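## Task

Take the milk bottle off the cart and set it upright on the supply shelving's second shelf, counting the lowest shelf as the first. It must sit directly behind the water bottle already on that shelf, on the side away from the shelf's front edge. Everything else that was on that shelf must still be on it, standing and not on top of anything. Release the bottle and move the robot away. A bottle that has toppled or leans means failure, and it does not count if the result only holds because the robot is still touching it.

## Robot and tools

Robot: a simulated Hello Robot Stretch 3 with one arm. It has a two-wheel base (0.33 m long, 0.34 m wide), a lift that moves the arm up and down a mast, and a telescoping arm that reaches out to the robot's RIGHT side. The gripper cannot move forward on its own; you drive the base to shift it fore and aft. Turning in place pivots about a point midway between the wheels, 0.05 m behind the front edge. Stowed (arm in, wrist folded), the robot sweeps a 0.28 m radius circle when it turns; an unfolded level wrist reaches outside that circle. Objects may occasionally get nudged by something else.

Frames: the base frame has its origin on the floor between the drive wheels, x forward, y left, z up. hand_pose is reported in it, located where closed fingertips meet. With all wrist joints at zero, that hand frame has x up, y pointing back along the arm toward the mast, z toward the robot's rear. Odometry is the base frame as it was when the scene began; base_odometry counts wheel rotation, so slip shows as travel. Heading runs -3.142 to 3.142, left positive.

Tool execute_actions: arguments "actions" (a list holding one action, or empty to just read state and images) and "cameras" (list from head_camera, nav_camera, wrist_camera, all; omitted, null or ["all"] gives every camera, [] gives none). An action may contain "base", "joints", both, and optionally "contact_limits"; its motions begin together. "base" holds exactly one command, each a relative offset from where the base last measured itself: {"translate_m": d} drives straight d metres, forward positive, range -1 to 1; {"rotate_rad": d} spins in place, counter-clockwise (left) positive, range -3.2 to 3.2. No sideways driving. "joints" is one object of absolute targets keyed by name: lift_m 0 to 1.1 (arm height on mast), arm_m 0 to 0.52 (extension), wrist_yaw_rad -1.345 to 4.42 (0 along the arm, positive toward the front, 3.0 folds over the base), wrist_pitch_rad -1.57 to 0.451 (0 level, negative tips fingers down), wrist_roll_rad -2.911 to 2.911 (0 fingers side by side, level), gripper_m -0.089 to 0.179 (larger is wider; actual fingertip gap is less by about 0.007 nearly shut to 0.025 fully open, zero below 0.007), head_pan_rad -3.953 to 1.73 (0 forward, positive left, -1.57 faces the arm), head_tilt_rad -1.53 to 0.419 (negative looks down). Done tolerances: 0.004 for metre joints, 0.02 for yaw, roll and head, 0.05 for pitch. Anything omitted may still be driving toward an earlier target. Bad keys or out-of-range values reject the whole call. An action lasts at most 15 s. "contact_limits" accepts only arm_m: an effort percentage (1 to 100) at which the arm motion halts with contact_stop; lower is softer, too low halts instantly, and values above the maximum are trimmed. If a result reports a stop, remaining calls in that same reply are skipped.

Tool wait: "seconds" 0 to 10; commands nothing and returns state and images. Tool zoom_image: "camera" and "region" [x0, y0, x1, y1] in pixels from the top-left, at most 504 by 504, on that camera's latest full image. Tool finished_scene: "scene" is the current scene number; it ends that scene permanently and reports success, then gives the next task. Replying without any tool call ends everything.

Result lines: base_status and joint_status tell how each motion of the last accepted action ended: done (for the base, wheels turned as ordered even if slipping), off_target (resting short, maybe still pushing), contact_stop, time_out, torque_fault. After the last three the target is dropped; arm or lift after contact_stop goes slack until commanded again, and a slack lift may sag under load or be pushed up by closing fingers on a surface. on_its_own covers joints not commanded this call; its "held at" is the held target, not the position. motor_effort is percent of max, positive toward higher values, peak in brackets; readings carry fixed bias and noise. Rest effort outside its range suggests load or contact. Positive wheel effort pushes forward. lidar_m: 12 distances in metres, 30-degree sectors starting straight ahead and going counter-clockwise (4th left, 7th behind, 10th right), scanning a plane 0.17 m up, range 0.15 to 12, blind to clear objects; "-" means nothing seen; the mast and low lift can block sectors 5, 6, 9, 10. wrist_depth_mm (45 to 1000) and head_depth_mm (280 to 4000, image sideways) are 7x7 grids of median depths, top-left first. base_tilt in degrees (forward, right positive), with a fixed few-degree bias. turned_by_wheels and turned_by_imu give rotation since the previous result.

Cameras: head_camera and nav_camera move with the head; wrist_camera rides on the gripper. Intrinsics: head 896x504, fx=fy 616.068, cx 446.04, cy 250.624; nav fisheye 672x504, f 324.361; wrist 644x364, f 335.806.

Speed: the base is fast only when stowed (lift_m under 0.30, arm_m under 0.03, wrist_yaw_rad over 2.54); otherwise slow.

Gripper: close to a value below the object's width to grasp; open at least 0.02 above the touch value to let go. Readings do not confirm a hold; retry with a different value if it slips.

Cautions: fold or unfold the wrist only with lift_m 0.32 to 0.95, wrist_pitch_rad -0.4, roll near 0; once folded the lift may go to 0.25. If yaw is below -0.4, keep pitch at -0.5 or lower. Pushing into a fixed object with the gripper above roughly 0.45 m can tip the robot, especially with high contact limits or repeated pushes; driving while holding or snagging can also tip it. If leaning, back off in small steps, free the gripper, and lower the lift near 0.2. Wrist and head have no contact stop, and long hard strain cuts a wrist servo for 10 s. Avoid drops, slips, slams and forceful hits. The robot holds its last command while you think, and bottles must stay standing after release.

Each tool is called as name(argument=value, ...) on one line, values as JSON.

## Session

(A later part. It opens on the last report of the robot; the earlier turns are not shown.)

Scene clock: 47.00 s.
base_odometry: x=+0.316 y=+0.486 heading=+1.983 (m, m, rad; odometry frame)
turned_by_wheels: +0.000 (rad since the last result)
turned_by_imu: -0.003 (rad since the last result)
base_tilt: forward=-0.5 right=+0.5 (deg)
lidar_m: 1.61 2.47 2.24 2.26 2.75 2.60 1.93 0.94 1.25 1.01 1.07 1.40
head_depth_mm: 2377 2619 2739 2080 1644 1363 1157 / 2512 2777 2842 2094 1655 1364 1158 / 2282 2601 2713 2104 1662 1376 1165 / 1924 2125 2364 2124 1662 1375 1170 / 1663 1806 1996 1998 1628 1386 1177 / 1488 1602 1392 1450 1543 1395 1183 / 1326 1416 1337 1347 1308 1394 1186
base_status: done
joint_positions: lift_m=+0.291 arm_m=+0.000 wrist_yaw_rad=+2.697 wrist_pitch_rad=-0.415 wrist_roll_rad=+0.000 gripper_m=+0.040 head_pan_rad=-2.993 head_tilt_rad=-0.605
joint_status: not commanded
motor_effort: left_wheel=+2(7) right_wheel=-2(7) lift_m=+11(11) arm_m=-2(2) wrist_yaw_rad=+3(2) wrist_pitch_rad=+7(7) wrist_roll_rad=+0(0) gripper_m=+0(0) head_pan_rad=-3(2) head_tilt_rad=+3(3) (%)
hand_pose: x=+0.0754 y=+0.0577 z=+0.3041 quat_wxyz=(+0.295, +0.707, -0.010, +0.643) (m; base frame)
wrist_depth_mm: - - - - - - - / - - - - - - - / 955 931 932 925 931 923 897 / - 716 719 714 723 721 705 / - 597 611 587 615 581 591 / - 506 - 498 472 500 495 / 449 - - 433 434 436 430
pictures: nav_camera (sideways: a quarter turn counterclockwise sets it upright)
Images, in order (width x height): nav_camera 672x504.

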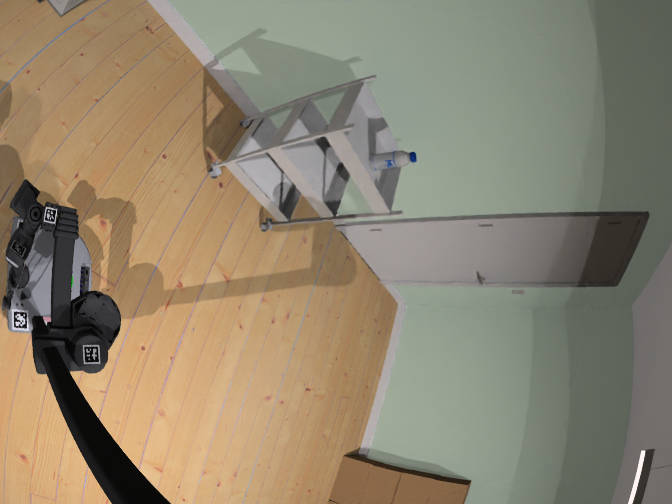

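execute_actions(actions=[{"base":{"translate_m":-0.85}}], cameras=[])

execute_actions(actions=[{"base":{"rotate_rad":-0.42},"joints":{"lift_m":0.74,"wrist_yaw_rad":0.5,"head_pan_rad":-1.57,"head_tilt_rad":-0.75}}], cameras=[])

execute_actions(actions=[{"joints":{"wrist_yaw_rad":-0.055,"wrist_pitch_rad":0.03,"gripper_m":0.13}}], cameras=["head_camera","wrist_camera"])

Scene clock: 51.87 s.
base_odometry: x=+0.656 y=-0.292 heading=+1.983 (m, m, rad; odometry frame)
turned_by_wheels: +0.000 (rad since the last result)
turned_by_imu: -0.002 (rad since the last result)
base_tilt: forward=-0.6 right=+0.5 (deg)
lidar_m: 2.21 3.09 2.58 2.65 1.93 2.05 1.37 0.95 0.46 0.47 1.16 1.43
head_depth_mm: 1733 1899 2128 2079 1637 1359 1160 / 1818 2028 2276 2095 1644 1363 1161 / 1651 1858 2139 2102 1660 1368 1161 / 1358 1493 1681 1893 1666 1379 1175 / 1174 1277 1411 1565 1630 1386 1177 / 1031 1108 1202 1315 1461 1388 1182 / 910 988 1070 1168 1270 1332 1181
base_status: done
joint_positions: lift_m=+0.291 arm_m=+0.000 wrist_yaw_rad=+2.697 wrist_pitch_rad=-0.415 wrist_roll_rad=+0.000 gripper_m=+0.040 head_pan_rad=-2.993 head_tilt_rad=-0.605
joint_status: not commanded
motor_effort: left_wheel=+3(6) right_wheel=-2(8) lift_m=+11(11) arm_m=-2(2) wrist_yaw_rad=+2(2) wrist_pitch_rad=+7(7) wrist_roll_rad=+0(0) gripper_m=+0(0) head_pan_rad=-2(2) head_tilt_rad=+3(2) (%)
hand_pose: x=+0.0754 y=+0.0577 z=+0.3040 quat_wxyz=(+0.295, +0.707, -0.010, +0.643) (m; base frame)
wrist_depth_mm: - - - - - - - / - - - - - - - / 937 924 932 937 904 878 922 / - 714 715 715 709 713 710 / - 602 607 592 618 590 577 / - 518 - 502 469 498 496 / 447 - - 439 437 428 429
pictures: none
No camera images: the call's "cameras" was empty. Leave "cameras" out to get every camera's image.

Scene clock: 56.80 s.
base_odometry: x=+0.656 y=-0.292 heading=+1.563 (m, m, rad; odometry frame)
turned_by_wheels: -0.420 (rad since the last result)
turned_by_imu: -0.423 (rad since the last result)
base_tilt: forward=-0.5 right=+0.5 (deg)
lidar_m: 2.21 2.46 2.98 2.57 2.52 1.93 2.11 1.22 0.47 0.46 0.48 1.27
head_depth_mm: 736 843 992 1192 1412 1288 - / 735 842 984 1185 1389 1302 - / 732 839 959 856 789 1093 - / 731 836 951 813 794 - 1082 / 727 833 949 890 794 1135 1122 / 727 828 946 897 804 1126 1126 / 724 829 944 928 782 1272 1126
base_status: done
joint_positions: lift_m=+0.739 arm_m=+0.000 wrist_yaw_rad=+0.503 wrist_pitch_rad=-0.415 wrist_roll_rad=+0.000 gripper_m=+0.040 head_pan_rad=-1.577 head_tilt_rad=-0.741
joint_status: all done
motor_effort: left_wheel=+2(7) right_wheel=-2(6) lift_m=+40(45) arm_m=-2(2) wrist_yaw_rad=-3(2) wrist_pitch_rad=+7(7) wrist_roll_rad=+0(0) gripper_m=+0(0) head_pan_rad=+2(26) head_tilt_rad=-4(19) (%)
hand_pose: x=+0.0869 y=-0.3421 z=+0.7526 quat_wxyz=(+0.707, +0.314, -0.633, +0.031) (m; base frame)
wrist_depth_mm: - - 843 726 604 542 274 / - - 866 527 555 496 299 / - - 366 332 439 418 391 / - - - 331 271 250 342 / - - - 666 285 250 217 / - - - 558 542 563 232 / 923 909 884 747 493 489 693
pictures: none
No camera images: the call's "cameras" was empty. Leave "cameras" out to get every camera's image.

Scene clock: 58.20 s.
base_odometry: x=+0.656 y=-0.292 heading=+1.563 (m, m, rad; odometry frame)
turned_by_wheels: +0.000 (rad since the last result)
turned_by_imu: +0.000 (rad since the last result)
base_tilt: forward=-0.5 right=+0.5 (deg)
lidar_m: 2.21 2.46 2.97 2.57 2.52 1.93 2.10 1.22 0.47 0.46 0.48 1.27
head_depth_mm: 736 844 989 1192 1410 1295 - / 733 842 985 1185 1393 1297 - / 731 839 958 859 787 - - / 729 835 954 811 790 1126 1117 / 727 833 951 893 887 1130 1121 / 725 830 943 897 801 1120 1125 / 721 824 943 928 784 1276 1128
base_status: not commanded
joint_positions: lift_m=+0.739 arm_m=+0.000 wrist_yaw_rad=-0.051 wrist_pitch_rad=+0.008 wrist_roll_rad=+0.000 gripper_m=+0.130 head_pan_rad=-1.577 head_tilt_rad=-0.741
joint_status: all done
motor_effort: left_wheel=+3(2) right_wheel=-2(2) lift_m=+40(41) arm_m=-2(2) wrist_yaw_rad=-3(3) wrist_pitch_rad=+11(10) wrist_roll_rad=+0(0) gripper_m=+0(93) head_pan_rad=+2(2) head_tilt_rad=-4(4) (%)
hand_pose: x=-0.0346 y=-0.4013 z=+0.8559 quat_wxyz=(+0.707, -0.021, -0.707, -0.016) (m; base frame)
wrist_depth_mm: 604 594 602 595 598 606 611 / 628 628 611 632 625 632 629 / 641 648 652 641 650 649 647 / 671 667 671 671 671 673 667 / 691 659 583 397 675 683 697 / 427 - 487 415 473 - 711 / 363 376 375 378 357 737 726
pictures: head_camera (sideways: a quarter turn clockwise sets it upright), wrist_camera
Images, in order (width x height): head_camera 896x504, wrist_camera 644x364.

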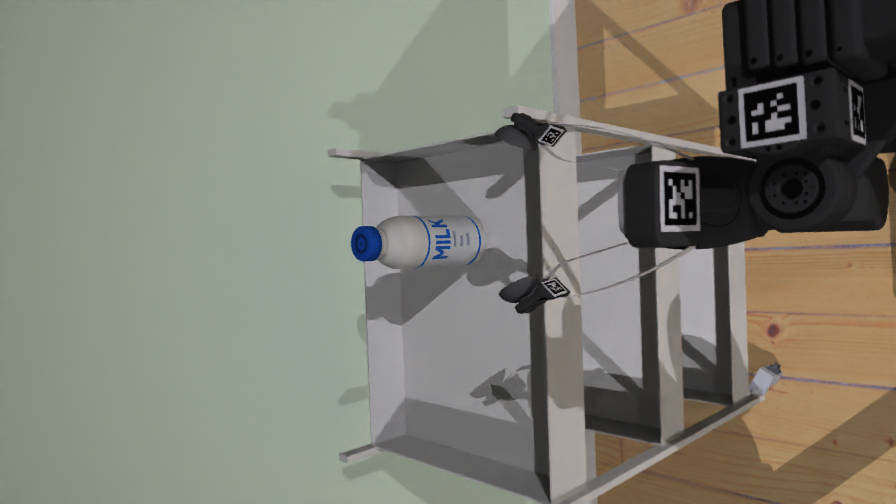

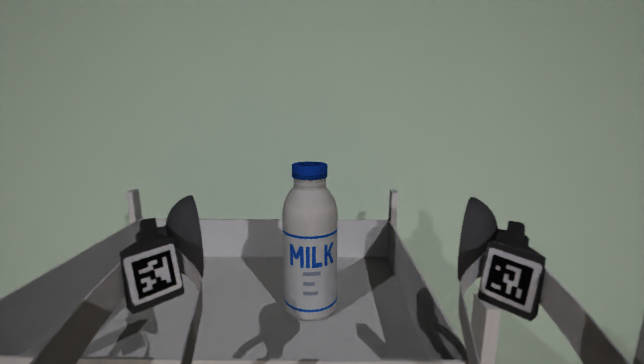

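execute_actions(actions=[{"base":{"translate_m":0.017},"joints":{"arm_m":0.2,"wrist_pitch_rad":-0.2}}])

Scene clock: 61.03 s.
base_odometry: x=+0.656 y=-0.275 heading=+1.563 (m, m, rad; odometry frame)
turned_by_wheels: +0.000 (rad since the last result)
turned_by_imu: +0.000 (rad since the last result)
base_tilt: forward=-0.6 right=+0.4 (deg)
lidar_m: 2.19 2.44 2.98 2.57 2.55 1.95 2.12 1.22 0.47 0.46 0.48 1.27
head_depth_mm: 734 845 988 1195 1414 - - / 734 842 983 1124 - 1223 1108 / 733 838 959 922 - 1124 1113 / 730 836 950 839 970 1131 1117 / 726 833 950 891 798 1135 1119 / 725 828 947 897 802 1137 1121 / 722 825 963 1092 784 1272 1132
base_status: done
joint_positions: lift_m=+0.739 arm_m=+0.200 wrist_yaw_rad=-0.053 wrist_pitch_rad=-0.215 wrist_roll_rad=+0.000 gripper_m=+0.130 head_pan_rad=-1.577 head_tilt_rad=-0.741
joint_status: all done
motor_effort: left_wheel=+3(8) right_wheel=-2(3) lift_m=+40(41) arm_m=+4(3) wrist_yaw_rad=-3(2) wrist_pitch_rad=+7(12) wrist_roll_rad=+0(0) gripper_m=+0(0) head_pan_rad=+3(2) head_tilt_rad=-4(4) (%)
hand_pose: x=-0.0344 y=-0.5895 z=+0.7997 quat_wxyz=(+0.701, +0.058, -0.704, -0.095) (m; base frame)
wrist_depth_mm: 399 395 401 398 400 399 401 / 422 426 424 420 427 424 423 / 447 450 453 174 452 456 454 / 436 473 471 177 383 482 486 / 365 392 393 183 377 522 524 / 323 - 323 199 320 - 575 / 272 266 268 218 266 237 616
pictures: head_camera (sideways: a quarter turn clockwise sets it upright), nav_camera (sideways: a quarter turn counterclockwise sets it upright), wrist_camera
Images, in order (width x height): head_camera 896x504, nav_camera 672x504, wrist_camera 644x364.

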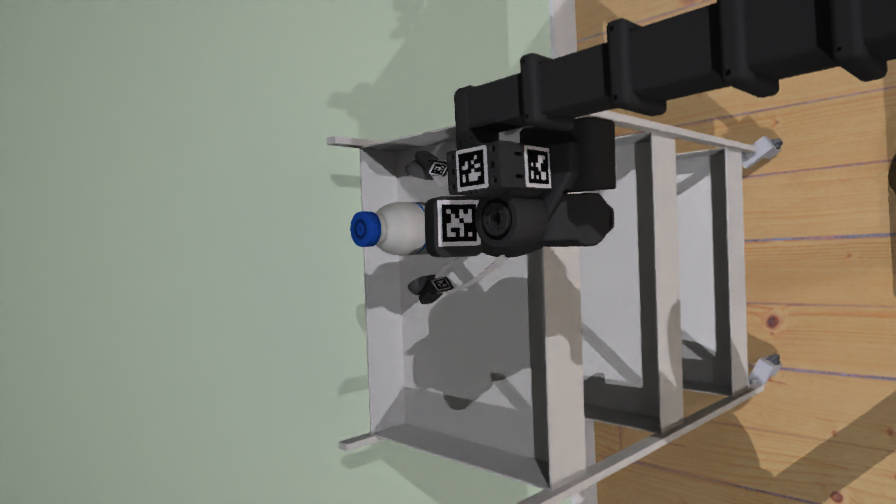

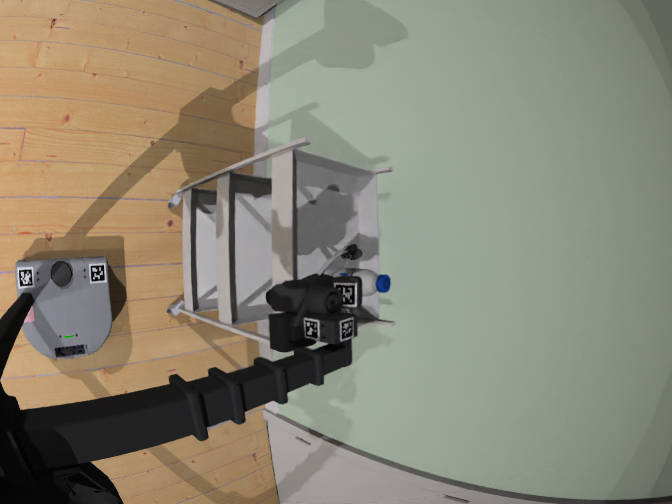

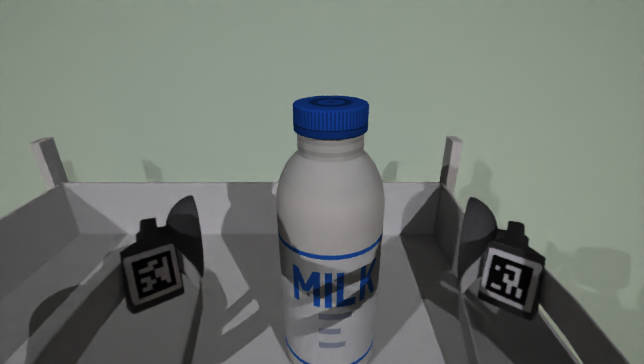

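execute_actions(actions=[{"joints":{"arm_m":0.262,"lift_m":0.712,"gripper_m":0.115}}], cameras=["wrist_camera"])

Scene clock: 62.73 s.
base_odometry: x=+0.656 y=-0.275 heading=+1.563 (m, m, rad; odometry frame)
turned_by_wheels: +0.000 (rad since the last result)
turned_by_imu: +0.000 (rad since the last result)
base_tilt: forward=-0.6 right=+0.5 (deg)
lidar_m: 2.19 2.45 2.98 2.57 2.54 1.96 2.12 1.22 0.47 0.46 0.48 1.27
head_depth_mm: 737 844 989 1195 1417 1317 - / 734 841 983 1120 - 1222 1110 / 731 839 957 933 987 1124 1112 / 730 834 954 838 970 1130 1117 / 727 832 950 893 795 1132 1120 / 724 830 945 899 800 1137 1128 / 723 825 960 1093 784 1273 1130
base_status: not commanded
joint_positions: lift_m=+0.713 arm_m=+0.262 wrist_yaw_rad=-0.053 wrist_pitch_rad=-0.216 wrist_roll_rad=+0.000 gripper_m=+0.115 head_pan_rad=-1.577 head_tilt_rad=-0.741
joint_status: all done
motor_effort: left_wheel=+3(3) right_wheel=-2(2) lift_m=+10(39) arm_m=+4(2) wrist_yaw_rad=-3(2) wrist_pitch_rad=+8(8) wrist_roll_rad=+0(0) gripper_m=+0(69) head_pan_rad=+2(2) head_tilt_rad=-4(4) (%)
hand_pose: x=-0.0344 y=-0.6515 z=+0.7730 quat_wxyz=(+0.701, +0.058, -0.704, -0.095) (m; base frame)
wrist_depth_mm: 343 341 339 339 341 343 344 / 363 362 362 100 360 363 364 / 383 388 388 108 383 381 390 / 405 405 406 108 125 413 415 / 324 326 324 108 120 434 450 / 283 284 273 115 259 - 483 / 243 235 235 127 219 223 520
pictures: wrist_camera
Images, in order (width x height): wrist_camera 644x364.

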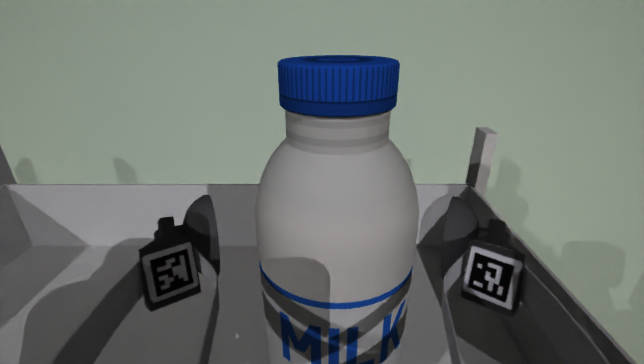

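execute_actions(actions=[{"joints":{"arm_m":0.256,"lift_m":0.70}}], cameras=[])

execute_actions(actions=[{"joints":{"gripper_m":0.02}}], cameras=["wrist_camera"])

execute_actions(actions=[{"joints":{"lift_m":0.83,"wrist_pitch_rad":-0.165}}])

Scene clock: 63.57 s.
base_odometry: x=+0.656 y=-0.275 heading=+1.563 (m, m, rad; odometry frame)
turned_by_wheels: +0.000 (rad since the last result)
turned_by_imu: +0.000 (rad since the last result)
base_tilt: forward=-0.5 right=+0.5 (deg)
lidar_m: 2.20 2.45 2.98 2.57 2.54 1.95 2.12 1.22 0.47 0.46 0.48 1.27
head_depth_mm: 738 842 986 1189 1413 1292 - / 734 841 984 1137 - 1223 1109 / 731 839 956 934 991 1125 1113 / 730 836 951 828 969 1124 1119 / 728 831 951 891 797 1131 1124 / 724 830 945 899 802 1137 1128 / 722 827 965 1095 785 1272 1130
base_status: not commanded
joint_positions: lift_m=+0.701 arm_m=+0.256 wrist_yaw_rad=-0.053 wrist_pitch_rad=-0.216 wrist_roll_rad=+0.000 gripper_m=+0.115 head_pan_rad=-1.577 head_tilt_rad=-0.741
joint_status: all done
motor_effort: left_wheel=+3(3) right_wheel=-2(2) lift_m=+11(10) arm_m=-3(2) wrist_yaw_rad=-3(2) wrist_pitch_rad=+8(7) wrist_roll_rad=+0(0) gripper_m=+0(1) head_pan_rad=+2(3) head_tilt_rad=-4(4) (%)
hand_pose: x=-0.0344 y=-0.6460 z=+0.7610 quat_wxyz=(+0.701, +0.058, -0.704, -0.095) (m; base frame)
wrist_depth_mm: 342 349 350 103 342 346 352 / 367 367 369 106 364 371 369 / 390 400 394 108 380 388 394 / 317 316 311 107 121 415 425 / 328 328 321 113 127 241 459 / 266 268 257 123 244 - 478 / 227 220 221 135 213 212 151
pictures: none
No camera images: the call's "cameras" was empty. Leave "cameras" out to get every camera's image.

Scene clock: 65.00 s.
base_odometry: x=+0.656 y=-0.275 heading=+1.563 (m, m, rad; odometry frame)
turned_by_wheels: +0.000 (rad since the last result)
turned_by_imu: +0.000 (rad since the last result)
base_tilt: forward=-0.5 right=+0.5 (deg)
lidar_m: 2.19 2.45 2.98 2.58 2.55 1.95 2.12 1.22 0.47 0.46 0.48 1.27
head_depth_mm: 736 843 987 1195 1410 1297 - / 734 843 987 1142 - 1220 1111 / 731 839 958 933 988 1125 1114 / 730 835 953 833 970 1128 1117 / 727 833 949 890 798 1133 1123 / 725 829 944 896 801 1135 1126 / 722 827 962 1093 782 1272 1128
base_status: not commanded
joint_positions: lift_m=+0.701 arm_m=+0.256 wrist_yaw_rad=-0.057 wrist_pitch_rad=-0.220 wrist_roll_rad=+0.000 gripper_m=+0.021 head_pan_rad=-1.577 head_tilt_rad=-0.741
joint_status: all done
motor_effort: left_wheel=+2(3) right_wheel=-1(2) lift_m=+12(11) arm_m=-2(3) wrist_yaw_rad=+2(2) wrist_pitch_rad=+10(10) wrist_roll_rad=+0(0) gripper_m=-27(100) head_pan_rad=+2(3) head_tilt_rad=-4(4) (%)
hand_pose: x=-0.0355 y=-0.6456 z=+0.7600 quat_wxyz=(+0.701, +0.058, -0.704, -0.098) (m; base frame)
wrist_depth_mm: 344 342 343 94 342 349 347 / 366 367 371 100 371 367 369 / 390 396 387 103 383 390 397 / 317 316 309 101 119 419 430 / 327 325 214 106 113 256 466 / 264 264 244 116 125 222 484 / 220 219 219 127 212 210 165
pictures: wrist_camera
Images, in order (width x height): wrist_camera 644x364.

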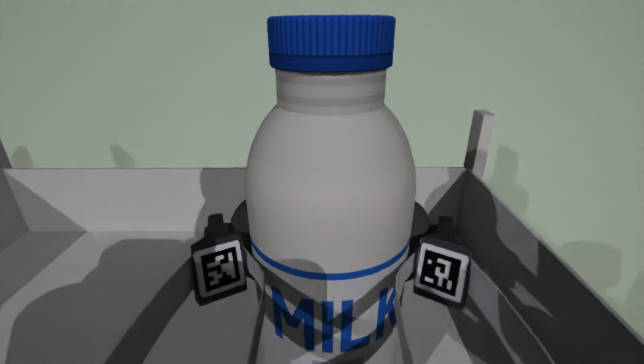

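Scene clock: 67.00 s.
base_odometry: x=+0.656 y=-0.275 heading=+1.563 (m, m, rad; odometry frame)
turned_by_wheels: +0.000 (rad since the last result)
turned_by_imu: +0.000 (rad since the last result)
base_tilt: forward=-0.5 right=+0.5 (deg)
lidar_m: 2.19 2.45 2.99 2.57 2.54 1.95 2.12 1.22 0.47 0.46 0.48 1.27
head_depth_mm: 735 844 987 1158 - 1231 1090 / 734 841 942 - 1384 1245 1112 / 732 837 934 814 790 1122 1114 / 730 835 908 864 792 1126 1123 / 727 833 949 890 795 1131 1120 / 725 830 948 899 800 1132 1129 / 721 827 964 1094 782 1272 1128
base_status: not commanded
joint_positions: lift_m=+0.829 arm_m=+0.256 wrist_yaw_rad=-0.057 wrist_pitch_rad=-0.225 wrist_roll_rad=+0.000 gripper_m=+0.028 head_pan_rad=-1.577 head_tilt_rad=-0.741
joint_status: wrist_pitch_rad off_target (ended at -0.225, target -0.165); the others done
on_its_own: gripper_m is held at +0.027, not at your +0.020, by its stall guard, which is not easing now
motor_effort: left_wheel=+2(2) right_wheel=-1(1) lift_m=+43(46) arm_m=-3(2) wrist_yaw_rad=+2(1) wrist_pitch_rad=+29(29) wrist_roll_rad=+0(0) gripper_m=-23(27) head_pan_rad=+2(3) head_tilt_rad=-4(4) (%)
hand_pose: x=-0.0354 y=-0.6452 z=+0.8871 quat_wxyz=(+0.700, +0.060, -0.704, -0.100) (m; base frame)
wrist_depth_mm: 343 344 344 97 341 345 348 / 363 366 365 101 371 370 370 / 389 394 388 103 386 394 399 / 426 425 421 102 120 425 430 / 450 455 127 107 114 463 459 / 366 377 373 116 126 508 500 / 355 368 357 127 346 543 557
pictures: head_camera (sideways: a quarter turn clockwise sets it upright), nav_camera (sideways: a quarter turn counterclockwise sets it upright), wrist_camera
Images, in order (width x height): head_camera 896x504, nav_camera 672x504, wrist_camera 644x364.

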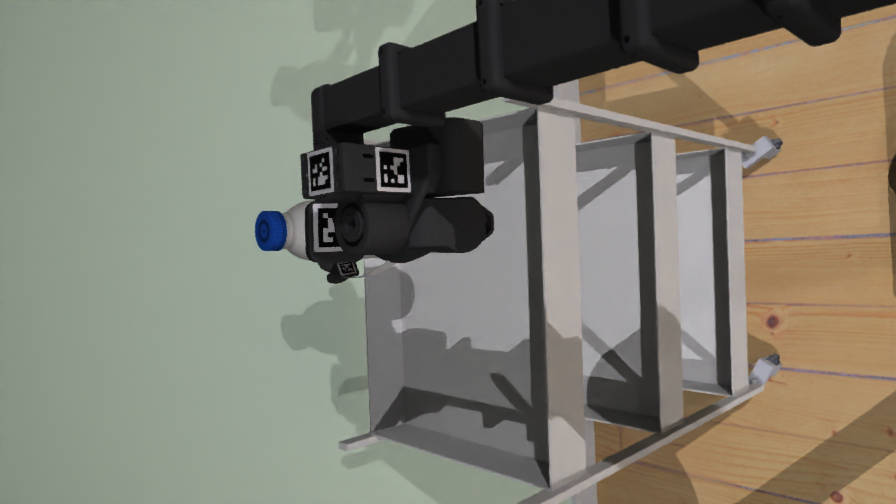

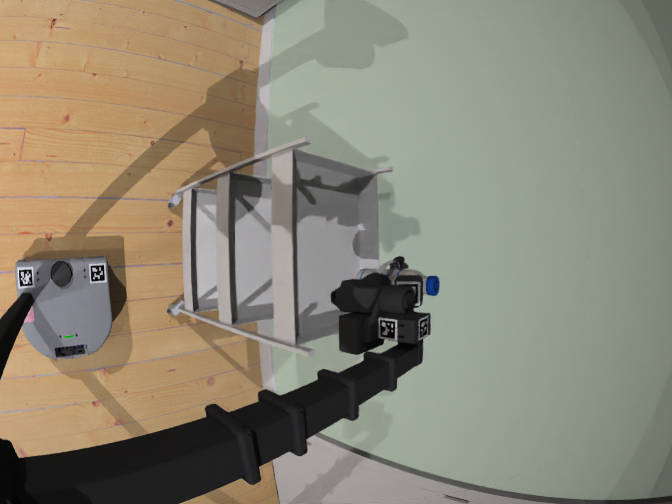

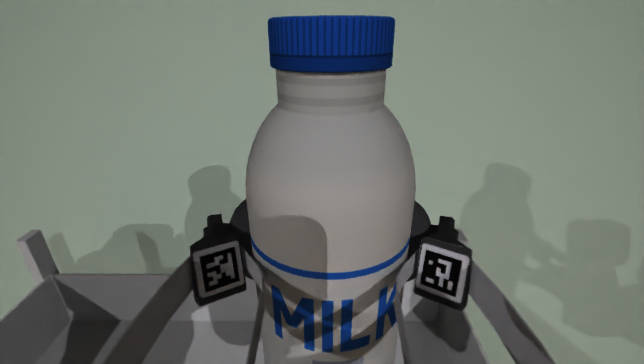

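execute_actions(actions=[{"joints":{"arm_m":0}}], cameras=[])

execute_actions(actions=[{"base":{"rotate_rad":0.331}}], cameras=[])

execute_actions(actions=[{"base":{"translate_m":1.0}}], cameras=["wrist_camera"])

execute_actions(actions=[{"base":{"translate_m":0.764},"joints":{"lift_m":0.64}}], cameras=[])

execute_actions(actions=[{"base":{"rotate_rad":1.22},"joints":{"head_tilt_rad":-0.85,"head_pan_rad":-1.56}}])

Scene clock: 70.30 s.
base_odometry: x=+0.656 y=-0.275 heading=+1.563 (m, m, rad; odometry frame)
turned_by_wheels: +0.000 (rad since the last result)
turned_by_imu: +0.000 (rad since the last result)
base_tilt: forward=-0.5 right=+0.5 (deg)
lidar_m: 2.19 2.44 2.98 2.57 2.54 1.95 2.12 1.22 0.47 0.46 0.48 1.27
head_depth_mm: 736 845 990 1190 1412 - - / 735 840 987 1126 1382 - - / 731 839 957 867 593 - - / 730 835 955 888 773 1130 1118 / 726 832 952 895 796 1129 1121 / 725 828 946 897 801 1137 1124 / 722 826 962 1094 782 1299 1128
base_status: not commanded
joint_positions: lift_m=+0.829 arm_m=+0.000 wrist_yaw_rad=-0.057 wrist_pitch_rad=-0.225 wrist_roll_rad=+0.000 gripper_m=+0.028 head_pan_rad=-1.577 head_tilt_rad=-0.741
joint_status: all done
on_its_own: gripper_m is held at +0.027, not at your +0.020, by its stall guard, which is not easing now
motor_effort: left_wheel=+3(2) right_wheel=-1(1) lift_m=+43(43) arm_m=-3(4) wrist_yaw_rad=+2(2) wrist_pitch_rad=+29(29) wrist_roll_rad=+0(0) gripper_m=-23(23) head_pan_rad=+2(2) head_tilt_rad=-4(4) (%)
hand_pose: x=-0.0354 y=-0.3892 z=+0.8871 quat_wxyz=(+0.700, +0.060, -0.704, -0.100) (m; base frame)
wrist_depth_mm: 587 578 575 97 577 589 589 / 615 623 610 101 626 629 626 / 675 661 660 103 653 668 670 / 716 691 610 102 121 719 712 / 772 535 127 107 114 773 779 / 401 445 414 116 126 846 836 / 311 315 313 127 303 893 921
pictures: none
No camera images: the call's "cameras" was empty. Leave "cameras" out to get every camera's image.

Scene clock: 71.77 s.
base_odometry: x=+0.656 y=-0.275 heading=+1.894 (m, m, rad; odometry frame)
turned_by_wheels: +0.331 (rad since the last result)
turned_by_imu: +0.334 (rad since the last result)
base_tilt: forward=-0.6 right=+0.5 (deg)
lidar_m: 2.19 3.22 2.57 2.65 2.01 1.96 1.53 0.98 0.46 0.46 1.08 1.42
head_depth_mm: 703 795 909 872 751 - - / 722 822 932 877 784 - - / 747 852 963 867 598 - - / 770 881 996 883 994 1189 1121 / 793 913 1082 1211 1404 1263 1123 / 822 950 1129 1389 1515 1292 1124 / 850 988 1187 1476 1523 1294 1127
base_status: done
joint_positions: lift_m=+0.829 arm_m=+0.000 wrist_yaw_rad=-0.057 wrist_pitch_rad=-0.225 wrist_roll_rad=+0.000 gripper_m=+0.028 head_pan_rad=-1.577 head_tilt_rad=-0.741
joint_status: not commanded
on_its_own: gripper_m is held at +0.027, not at your +0.020, by its stall guard, which is not easing now
motor_effort: left_wheel=-1(5) right_wheel=+2(6) lift_m=+43(43) arm_m=-3(2) wrist_yaw_rad=+2(2) wrist_pitch_rad=+29(29) wrist_roll_rad=+0(0) gripper_m=-23(23) head_pan_rad=+2(2) head_tilt_rad=-4(4) (%)
hand_pose: x=-0.0353 y=-0.3892 z=+0.8871 quat_wxyz=(+0.700, +0.060, -0.704, -0.100) (m; base frame)
wrist_depth_mm: 825 747 673 97 568 526 490 / 893 812 734 101 608 555 517 / 996 895 793 104 619 601 543 / - 973 877 102 121 615 571 / - - 127 107 113 540 582 / - - 341 116 126 443 424 / - - 390 127 289 368 355
pictures: none
No camera images: the call's "cameras" was empty. Leave "cameras" out to get every camera's image.

Scene clock: 82.73 s.
base_odometry: x=+0.339 y=+0.673 heading=+1.894 (m, m, rad; odometry frame)
turned_by_wheels: +0.000 (rad since the last result)
turned_by_imu: -0.001 (rad since the last result)
base_tilt: forward=-0.5 right=+0.4 (deg)
lidar_m: 1.38 1.53 2.54 2.30 2.75 2.79 2.11 1.04 1.23 0.89 0.98 1.21
head_depth_mm: 986 1113 1277 1512 1479 - - / 1011 1147 1329 1590 1486 - - / 1042 1196 1386 1542 947 - - / 1076 1234 1413 1380 1438 1281 1117 / 1106 1275 1435 1262 1433 1286 1122 / 1152 1328 1472 1296 1478 1293 1123 / 1187 1387 1642 1450 1523 1299 1133
base_status: done
joint_positions: lift_m=+0.829 arm_m=+0.000 wrist_yaw_rad=-0.057 wrist_pitch_rad=-0.225 wrist_roll_rad=+0.000 gripper_m=+0.028 head_pan_rad=-1.577 head_tilt_rad=-0.741
joint_status: not commanded
on_its_own: gripper_m is held at +0.027, not at your +0.020, by its stall guard, which is not easing now
motor_effort: left_wheel=-1(2) right_wheel=+2(5) lift_m=+43(43) arm_m=-3(3) wrist_yaw_rad=+2(2) wrist_pitch_rad=+29(29) wrist_roll_rad=+0(0) gripper_m=-24(23) head_pan_rad=+2(2) head_tilt_rad=-4(4) (%)
hand_pose: x=-0.0353 y=-0.3892 z=+0.8871 quat_wxyz=(+0.700, +0.060, -0.704, -0.100) (m; base frame)
wrist_depth_mm: - - - 97 869 805 771 / - - - 101 907 850 809 / - - - 104 958 914 844 / - - - 102 121 982 901 / - - 127 107 113 - 964 / - - 898 116 126 - - / - - 975 127 - - -
pictures: wrist_camera
Images, in order (width x height): wrist_camera 644x364.

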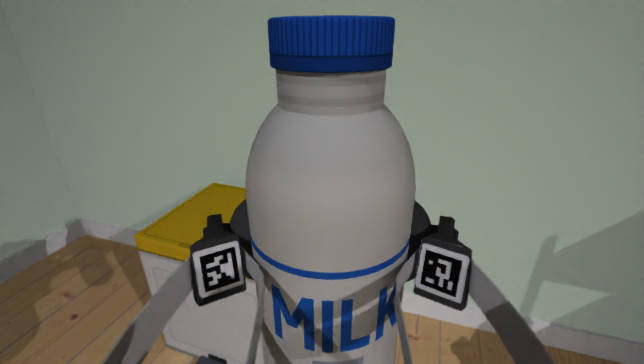

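Scene clock: 91.50 s.
base_odometry: x=+0.097 y=+1.397 heading=+1.894 (m, m, rad; odometry frame)
turned_by_wheels: +0.000 (rad since the last result)
turned_by_imu: -0.001 (rad since the last result)
base_tilt: forward=-0.6 right=+0.5 (deg)
lidar_m: 0.67 0.83 2.28 2.29 2.41 3.49 1.88 1.65 1.06 1.49 1.08 0.52
head_depth_mm: 1193 1352 1457 1303 1452 1267 1149 / 1231 1399 1558 1421 1489 1274 - / 1273 1449 1689 1796 1494 1250 - / 1312 1503 1757 1820 1502 1255 1119 / 1351 1558 1837 1812 1507 1290 1122 / 1398 1615 1840 1822 1511 1293 1123 / 1362 1463 1549 1658 1521 1297 1062
base_status: done
joint_positions: lift_m=+0.641 arm_m=+0.000 wrist_yaw_rad=-0.057 wrist_pitch_rad=-0.225 wrist_roll_rad=+0.000 gripper_m=+0.028 head_pan_rad=-1.577 head_tilt_rad=-0.741
joint_status: all done
on_its_own: gripper_m is held at +0.027, not at your +0.020, by its stall guard, which is not easing now
motor_effort: left_wheel=-1(2) right_wheel=+2(6) lift_m=+15(35) arm_m=-3(3) wrist_yaw_rad=+0(1) wrist_pitch_rad=+29(29) wrist_roll_rad=+0(0) gripper_m=-23(23) head_pan_rad=+2(2) head_tilt_rad=-4(4) (%)
hand_pose: x=-0.0353 y=-0.3892 z=+0.6985 quat_wxyz=(+0.700, +0.060, -0.704, -0.100) (m; base frame)
wrist_depth_mm: 808 - - 97 - - 974 / 847 - - 101 - - - / 856 - - 104 - - - / 879 - - 102 121 823 924 / 885 - 127 107 114 864 - / 931 - - 116 126 910 - / 885 939 912 127 914 937 946
pictures: none
No camera images: the call's "cameras" was empty. Leave "cameras" out to get every camera's image.

Scene clock: 94.37 s.
base_odometry: x=+0.097 y=+1.397 heading=+3.113 (m, m, rad; odometry frame)
turned_by_wheels: +1.220 (rad since the last result)
turned_by_imu: +1.230 (rad since the last result)
base_tilt: forward=-0.5 right=+0.5 (deg)
lidar_m: 2.29 2.34 3.05 3.48 1.75 1.09 1.06 1.38 0.52 0.64 0.67 0.83
head_depth_mm: 495 505 571 1420 1398 1241 - / 669 572 711 801 1053 1251 - / 753 576 1086 923 861 - - / 751 559 1082 971 884 1213 1097 / 756 529 1081 909 1253 1214 1097 / 762 589 1080 912 1263 1219 1102 / 763 580 1093 938 1252 1226 1104
base_status: done
joint_positions: lift_m=+0.641 arm_m=+0.000 wrist_yaw_rad=-0.057 wrist_pitch_rad=-0.225 wrist_roll_rad=+0.000 gripper_m=+0.028 head_pan_rad=-1.567 head_tilt_rad=-0.839
joint_status: all done
on_its_own: gripper_m is held at +0.027, not at your +0.020, by its stall guard, which is not easing now
motor_effort: left_wheel=-1(6) right_wheel=+2(5) lift_m=+15(15) arm_m=-3(3) wrist_yaw_rad=+1(1) wrist_pitch_rad=+29(29) wrist_roll_rad=+0(0) gripper_m=-23(23) head_pan_rad=+2(4) head_tilt_rad=-5(16) (%)
hand_pose: x=-0.0353 y=-0.3892 z=+0.6985 quat_wxyz=(+0.700, +0.060, -0.704, -0.100) (m; base frame)
wrist_depth_mm: 637 633 640 97 488 274 214 / 677 656 674 101 431 275 231 / 707 287 406 103 363 277 767 / 579 297 421 102 121 276 832 / 401 325 127 107 114 290 898 / 358 345 333 116 126 311 - / 335 333 337 127 327 341 943
pictures: head_camera (sideways: a quarter turn clockwise sets it upright), nav_camera (sideways: a quarter turn counterclockwise sets it upright), wrist_camera
Images, in order (width x height): head_camera 896x504, nav_camera 672x504, wrist_camera 644x364.

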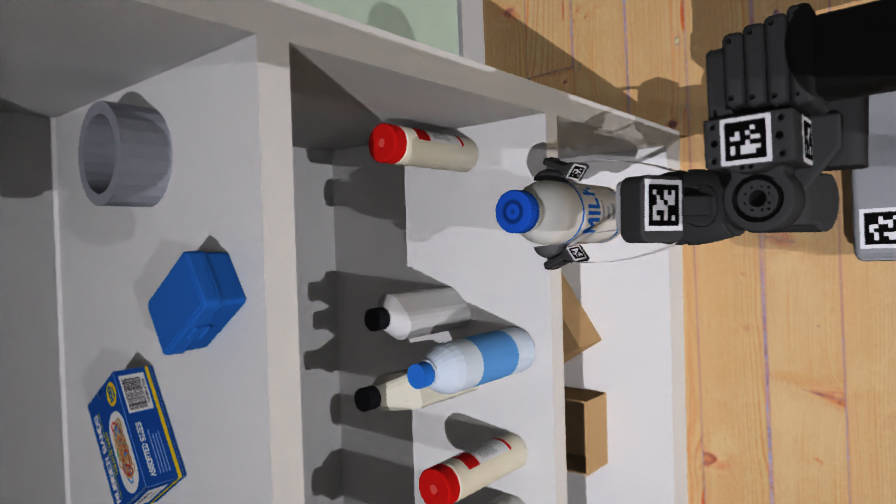

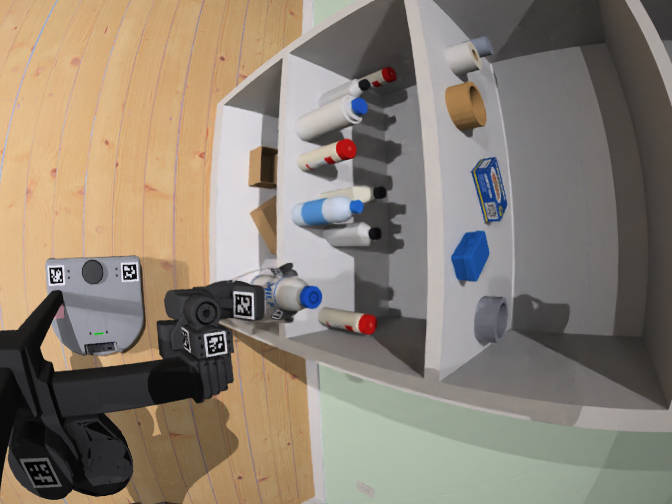

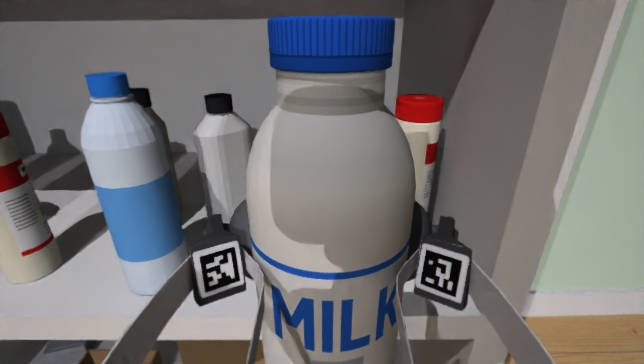

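execute_actions(actions=[{"joints":{"arm_m":0.20,"lift_m":0.62}}], cameras=["head_camera","wrist_camera"])

Scene clock: 97.20 s.
base_odometry: x=+0.097 y=+1.397 heading=+3.113 (m, m, rad; odometry frame)
turned_by_wheels: +0.000 (rad since the last result)
turned_by_imu: +0.000 (rad since the last result)
base_tilt: forward=-0.5 right=+0.5 (deg)
lidar_m: 2.28 2.34 3.05 3.49 1.75 1.09 1.06 1.38 0.52 0.64 0.67 0.83
head_depth_mm: 496 505 571 1418 1396 1229 1099 / 670 573 712 795 1210 1206 1106 / 751 576 1090 903 - 1210 1109 / 751 559 1084 948 1252 1213 1110 / 753 527 1081 906 1250 1214 1096 / 761 588 1079 911 1262 1221 1104 / 763 581 1090 917 1253 1227 1106
base_status: not commanded
joint_positions: lift_m=+0.621 arm_m=+0.200 wrist_yaw_rad=-0.057 wrist_pitch_rad=-0.226 wrist_roll_rad=+0.000 gripper_m=+0.028 head_pan_rad=-1.567 head_tilt_rad=-0.839
joint_status: all done
on_its_own: gripper_m is held at +0.027, not at your +0.020, by its stall guard, which is not easing now
motor_effort: left_wheel=-1(1) right_wheel=+2(2) lift_m=+16(14) arm_m=+3(2) wrist_yaw_rad=+1(1) wrist_pitch_rad=+29(29) wrist_roll_rad=+0(0) gripper_m=-23(23) head_pan_rad=+2(2) head_tilt_rad=-5(5) (%)
hand_pose: x=-0.0353 y=-0.5886 z=+0.6784 quat_wxyz=(+0.700, +0.060, -0.704, -0.100) (m; base frame)
wrist_depth_mm: 450 446 452 97 444 283 187 / 477 482 474 101 466 284 187 / 515 500 510 103 400 187 178 / 263 211 503 102 121 174 179 / 257 218 127 107 114 185 188 / 253 235 266 116 126 200 188 / 249 263 266 127 247 224 188
pictures: head_camera (sideways: a quarter turn clockwise sets it upright), wrist_camera
Images, in order (width x height): head_camera 896x504, wrist_camera 644x364.

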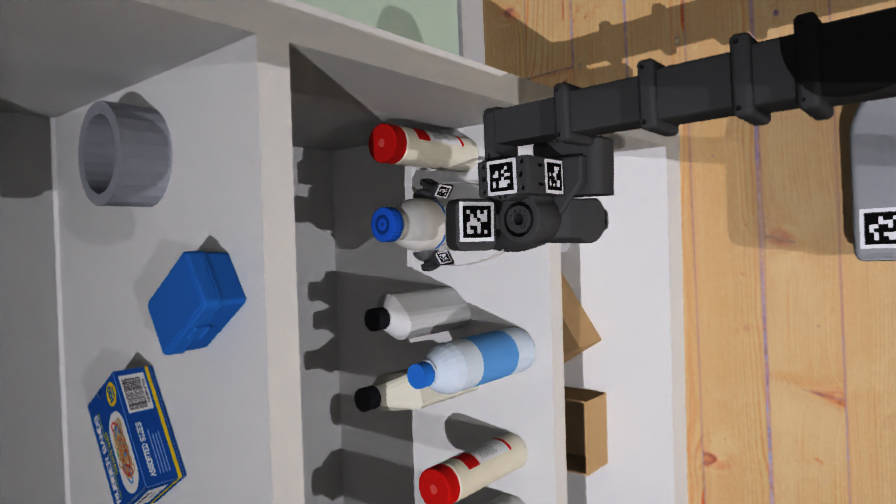

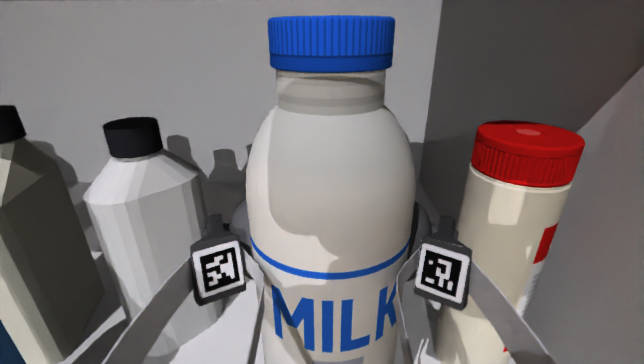

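execute_actions(actions=[{"base":{"translate_m":0.005},"joints":{"arm_m":0.285,"lift_m":0.595}}], cameras=["wrist_camera"])

execute_actions(actions=[{"joints":{"lift_m":0.58}}], cameras=["head_camera","wrist_camera"])

Scene clock: 99.13 s.
base_odometry: x=+0.092 y=+1.398 heading=+3.113 (m, m, rad; odometry frame)
turned_by_wheels: +0.000 (rad since the last result)
turned_by_imu: +0.000 (rad since the last result)
base_tilt: forward=-0.5 right=+0.4 (deg)
lidar_m: 2.28 2.33 3.04 3.50 1.75 1.11 1.07 1.38 0.52 0.64 0.67 0.82
head_depth_mm: 510 515 570 1413 1393 1218 1097 / 687 572 729 794 1343 - - / 753 576 1086 958 1267 1207 1108 / 751 539 1082 948 1255 1209 1107 / 753 544 1082 902 1257 1217 1099 / 761 588 1080 914 1250 1221 1098 / 764 580 1088 918 1247 1222 1104
base_status: done
joint_positions: lift_m=+0.596 arm_m=+0.285 wrist_yaw_rad=-0.056 wrist_pitch_rad=-0.226 wrist_roll_rad=+0.000 gripper_m=+0.028 head_pan_rad=-1.567 head_tilt_rad=-0.839
joint_status: all done
on_its_own: gripper_m is held at +0.027, not at your +0.020, by its stall guard, which is not easing now
motor_effort: left_wheel=-1(3) right_wheel=+2(7) lift_m=+14(15) arm_m=+3(4) wrist_yaw_rad=+2(2) wrist_pitch_rad=+29(29) wrist_roll_rad=+0(0) gripper_m=-23(23) head_pan_rad=+2(2) head_tilt_rad=-5(5) (%)
hand_pose: x=-0.0353 y=-0.6736 z=+0.6533 quat_wxyz=(+0.700, +0.060, -0.704, -0.100) (m; base frame)
wrist_depth_mm: 365 372 373 97 363 295 195 / 393 394 394 101 394 294 196 / 407 423 414 104 408 295 195 / 130 436 437 102 121 294 196 / 130 152 127 107 114 297 113 / 135 153 269 116 126 271 113 / 140 157 236 127 235 239 115
pictures: wrist_camera
Images, in order (width x height): wrist_camera 644x364.

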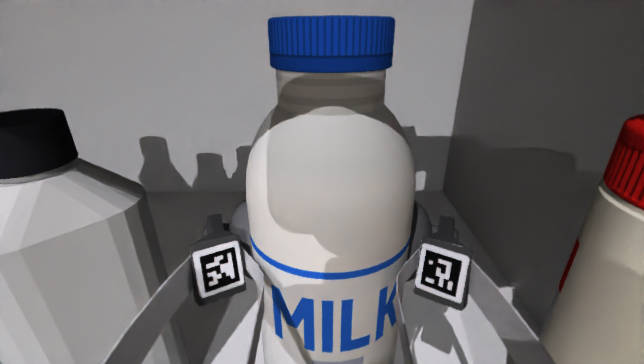

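Scene clock: 99.97 s.
base_odometry: x=+0.092 y=+1.398 heading=+3.113 (m, m, rad; odometry frame)
turned_by_wheels: +0.000 (rad since the last result)
turned_by_imu: +0.000 (rad since the last result)
base_tilt: forward=-0.5 right=+0.5 (deg)
lidar_m: 2.28 2.33 3.03 3.50 1.75 1.10 1.07 1.37 0.52 0.64 0.67 0.82
head_depth_mm: 509 515 569 1410 1400 1222 1092 / 686 572 731 799 1344 - - / 752 576 1085 989 1268 1209 1107 / 750 539 1085 925 1256 1209 1109 / 755 544 1081 904 1253 1215 1098 / 761 589 1081 913 1259 1220 1101 / 762 581 1095 916 1249 1224 1107
base_status: not commanded
joint_positions: lift_m=+0.581 arm_m=+0.285 wrist_yaw_rad=-0.056 wrist_pitch_rad=-0.226 wrist_roll_rad=+0.000 gripper_m=+0.028 head_pan_rad=-1.567 head_tilt_rad=-0.839
joint_status: all done
on_its_own: gripper_m is held at +0.027, not at your +0.020, by its stall guard, which is not easing now
motor_effort: left_wheel=-1(1) right_wheel=+2(2) lift_m=+15(15) arm_m=+3(3) wrist_yaw_rad=+1(0) wrist_pitch_rad=+29(29) wrist_roll_rad=+0(0) gripper_m=-23(23) head_pan_rad=+2(2) head_tilt_rad=-5(5) (%)
hand_pose: x=-0.0353 y=-0.6736 z=+0.6383 quat_wxyz=(+0.700, +0.060, -0.704, -0.100) (m; base frame)
wrist_depth_mm: 368 370 371 97 365 295 196 / 384 396 391 101 396 297 195 / 131 424 411 103 411 295 196 / 125 151 424 102 121 294 195 / 130 152 127 107 114 294 113 / 135 153 251 116 126 258 113 / 140 157 217 127 218 221 115
pictures: head_camera (sideways: a quarter turn clockwise sets it upright), wrist_camera
Images, in order (width x height): head_camera 896x504, wrist_camera 644x364.

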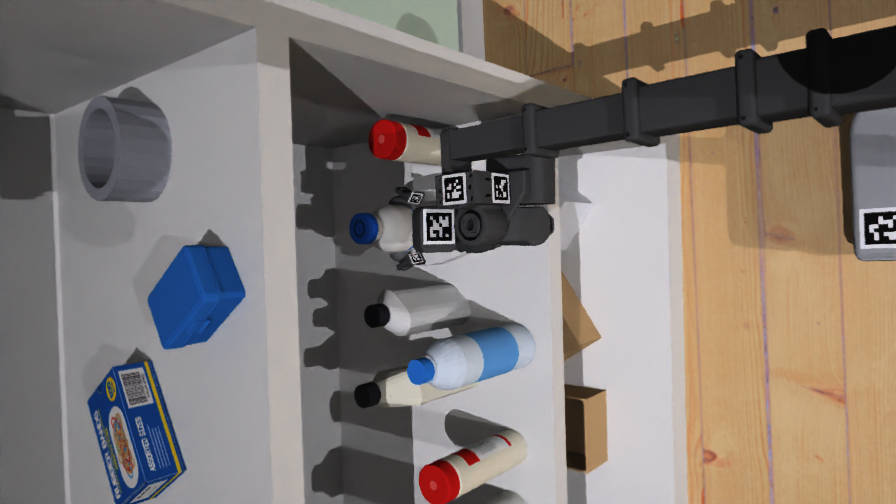

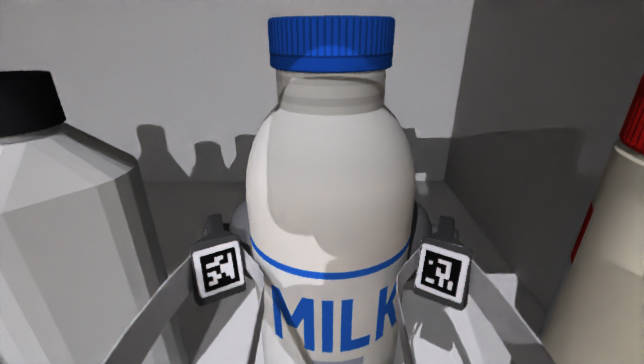

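execute_actions(actions=[{"joints":{"lift_m":0.574,"wrist_pitch_rad":-0.2}}], cameras=[])

Scene clock: 100.70 s.
base_odometry: x=+0.092 y=+1.398 heading=+3.113 (m, m, rad; odometry frame)
turned_by_wheels: +0.000 (rad since the last result)
turned_by_imu: +0.000 (rad since the last result)
base_tilt: forward=-0.6 right=+0.5 (deg)
lidar_m: 2.28 2.34 3.05 3.48 1.75 1.10 1.07 1.37 0.52 0.64 0.67 0.82
head_depth_mm: 509 514 569 1413 1394 1220 1094 / 687 573 732 801 1332 - - / 752 576 1087 990 1271 1208 1109 / 752 540 1080 928 1251 1208 1111 / 755 544 1085 906 1253 1219 1097 / 762 588 1082 915 1256 1222 1100 / 763 580 1093 916 1248 1224 1103
base_status: not commanded
joint_positions: lift_m=+0.575 arm_m=+0.285 wrist_yaw_rad=-0.056 wrist_pitch_rad=-0.229 wrist_roll_rad=+0.000 gripper_m=+0.028 head_pan_rad=-1.567 head_tilt_rad=-0.839
joint_status: all done
on_its_own: gripper_m is held at +0.027, not at your +0.020, by its stall guard, which is not easing now
motor_effort: left_wheel=-1(1) right_wheel=+2(2) lift_m=+11(12) arm_m=+3(3) wrist_yaw_rad=+1(0) wrist_pitch_rad=+14(31) wrist_roll_rad=+0(0) gripper_m=-23(23) head_pan_rad=+2(2) head_tilt_rad=-5(5) (%)
hand_pose: x=-0.0353 y=-0.6734 z=+0.6317 quat_wxyz=(+0.700, +0.061, -0.704, -0.101) (m; base frame)
wrist_depth_mm: 365 371 368 95 362 295 195 / 391 394 391 101 394 294 195 / 128 415 416 104 410 297 197 / 125 151 407 102 121 295 197 / 130 152 215 107 114 295 113 / 135 154 243 116 124 259 113 / 140 157 213 127 212 215 116
pictures: none
No camera images: the call's "cameras" was empty. Leave "cameras" out to get every camera's image.


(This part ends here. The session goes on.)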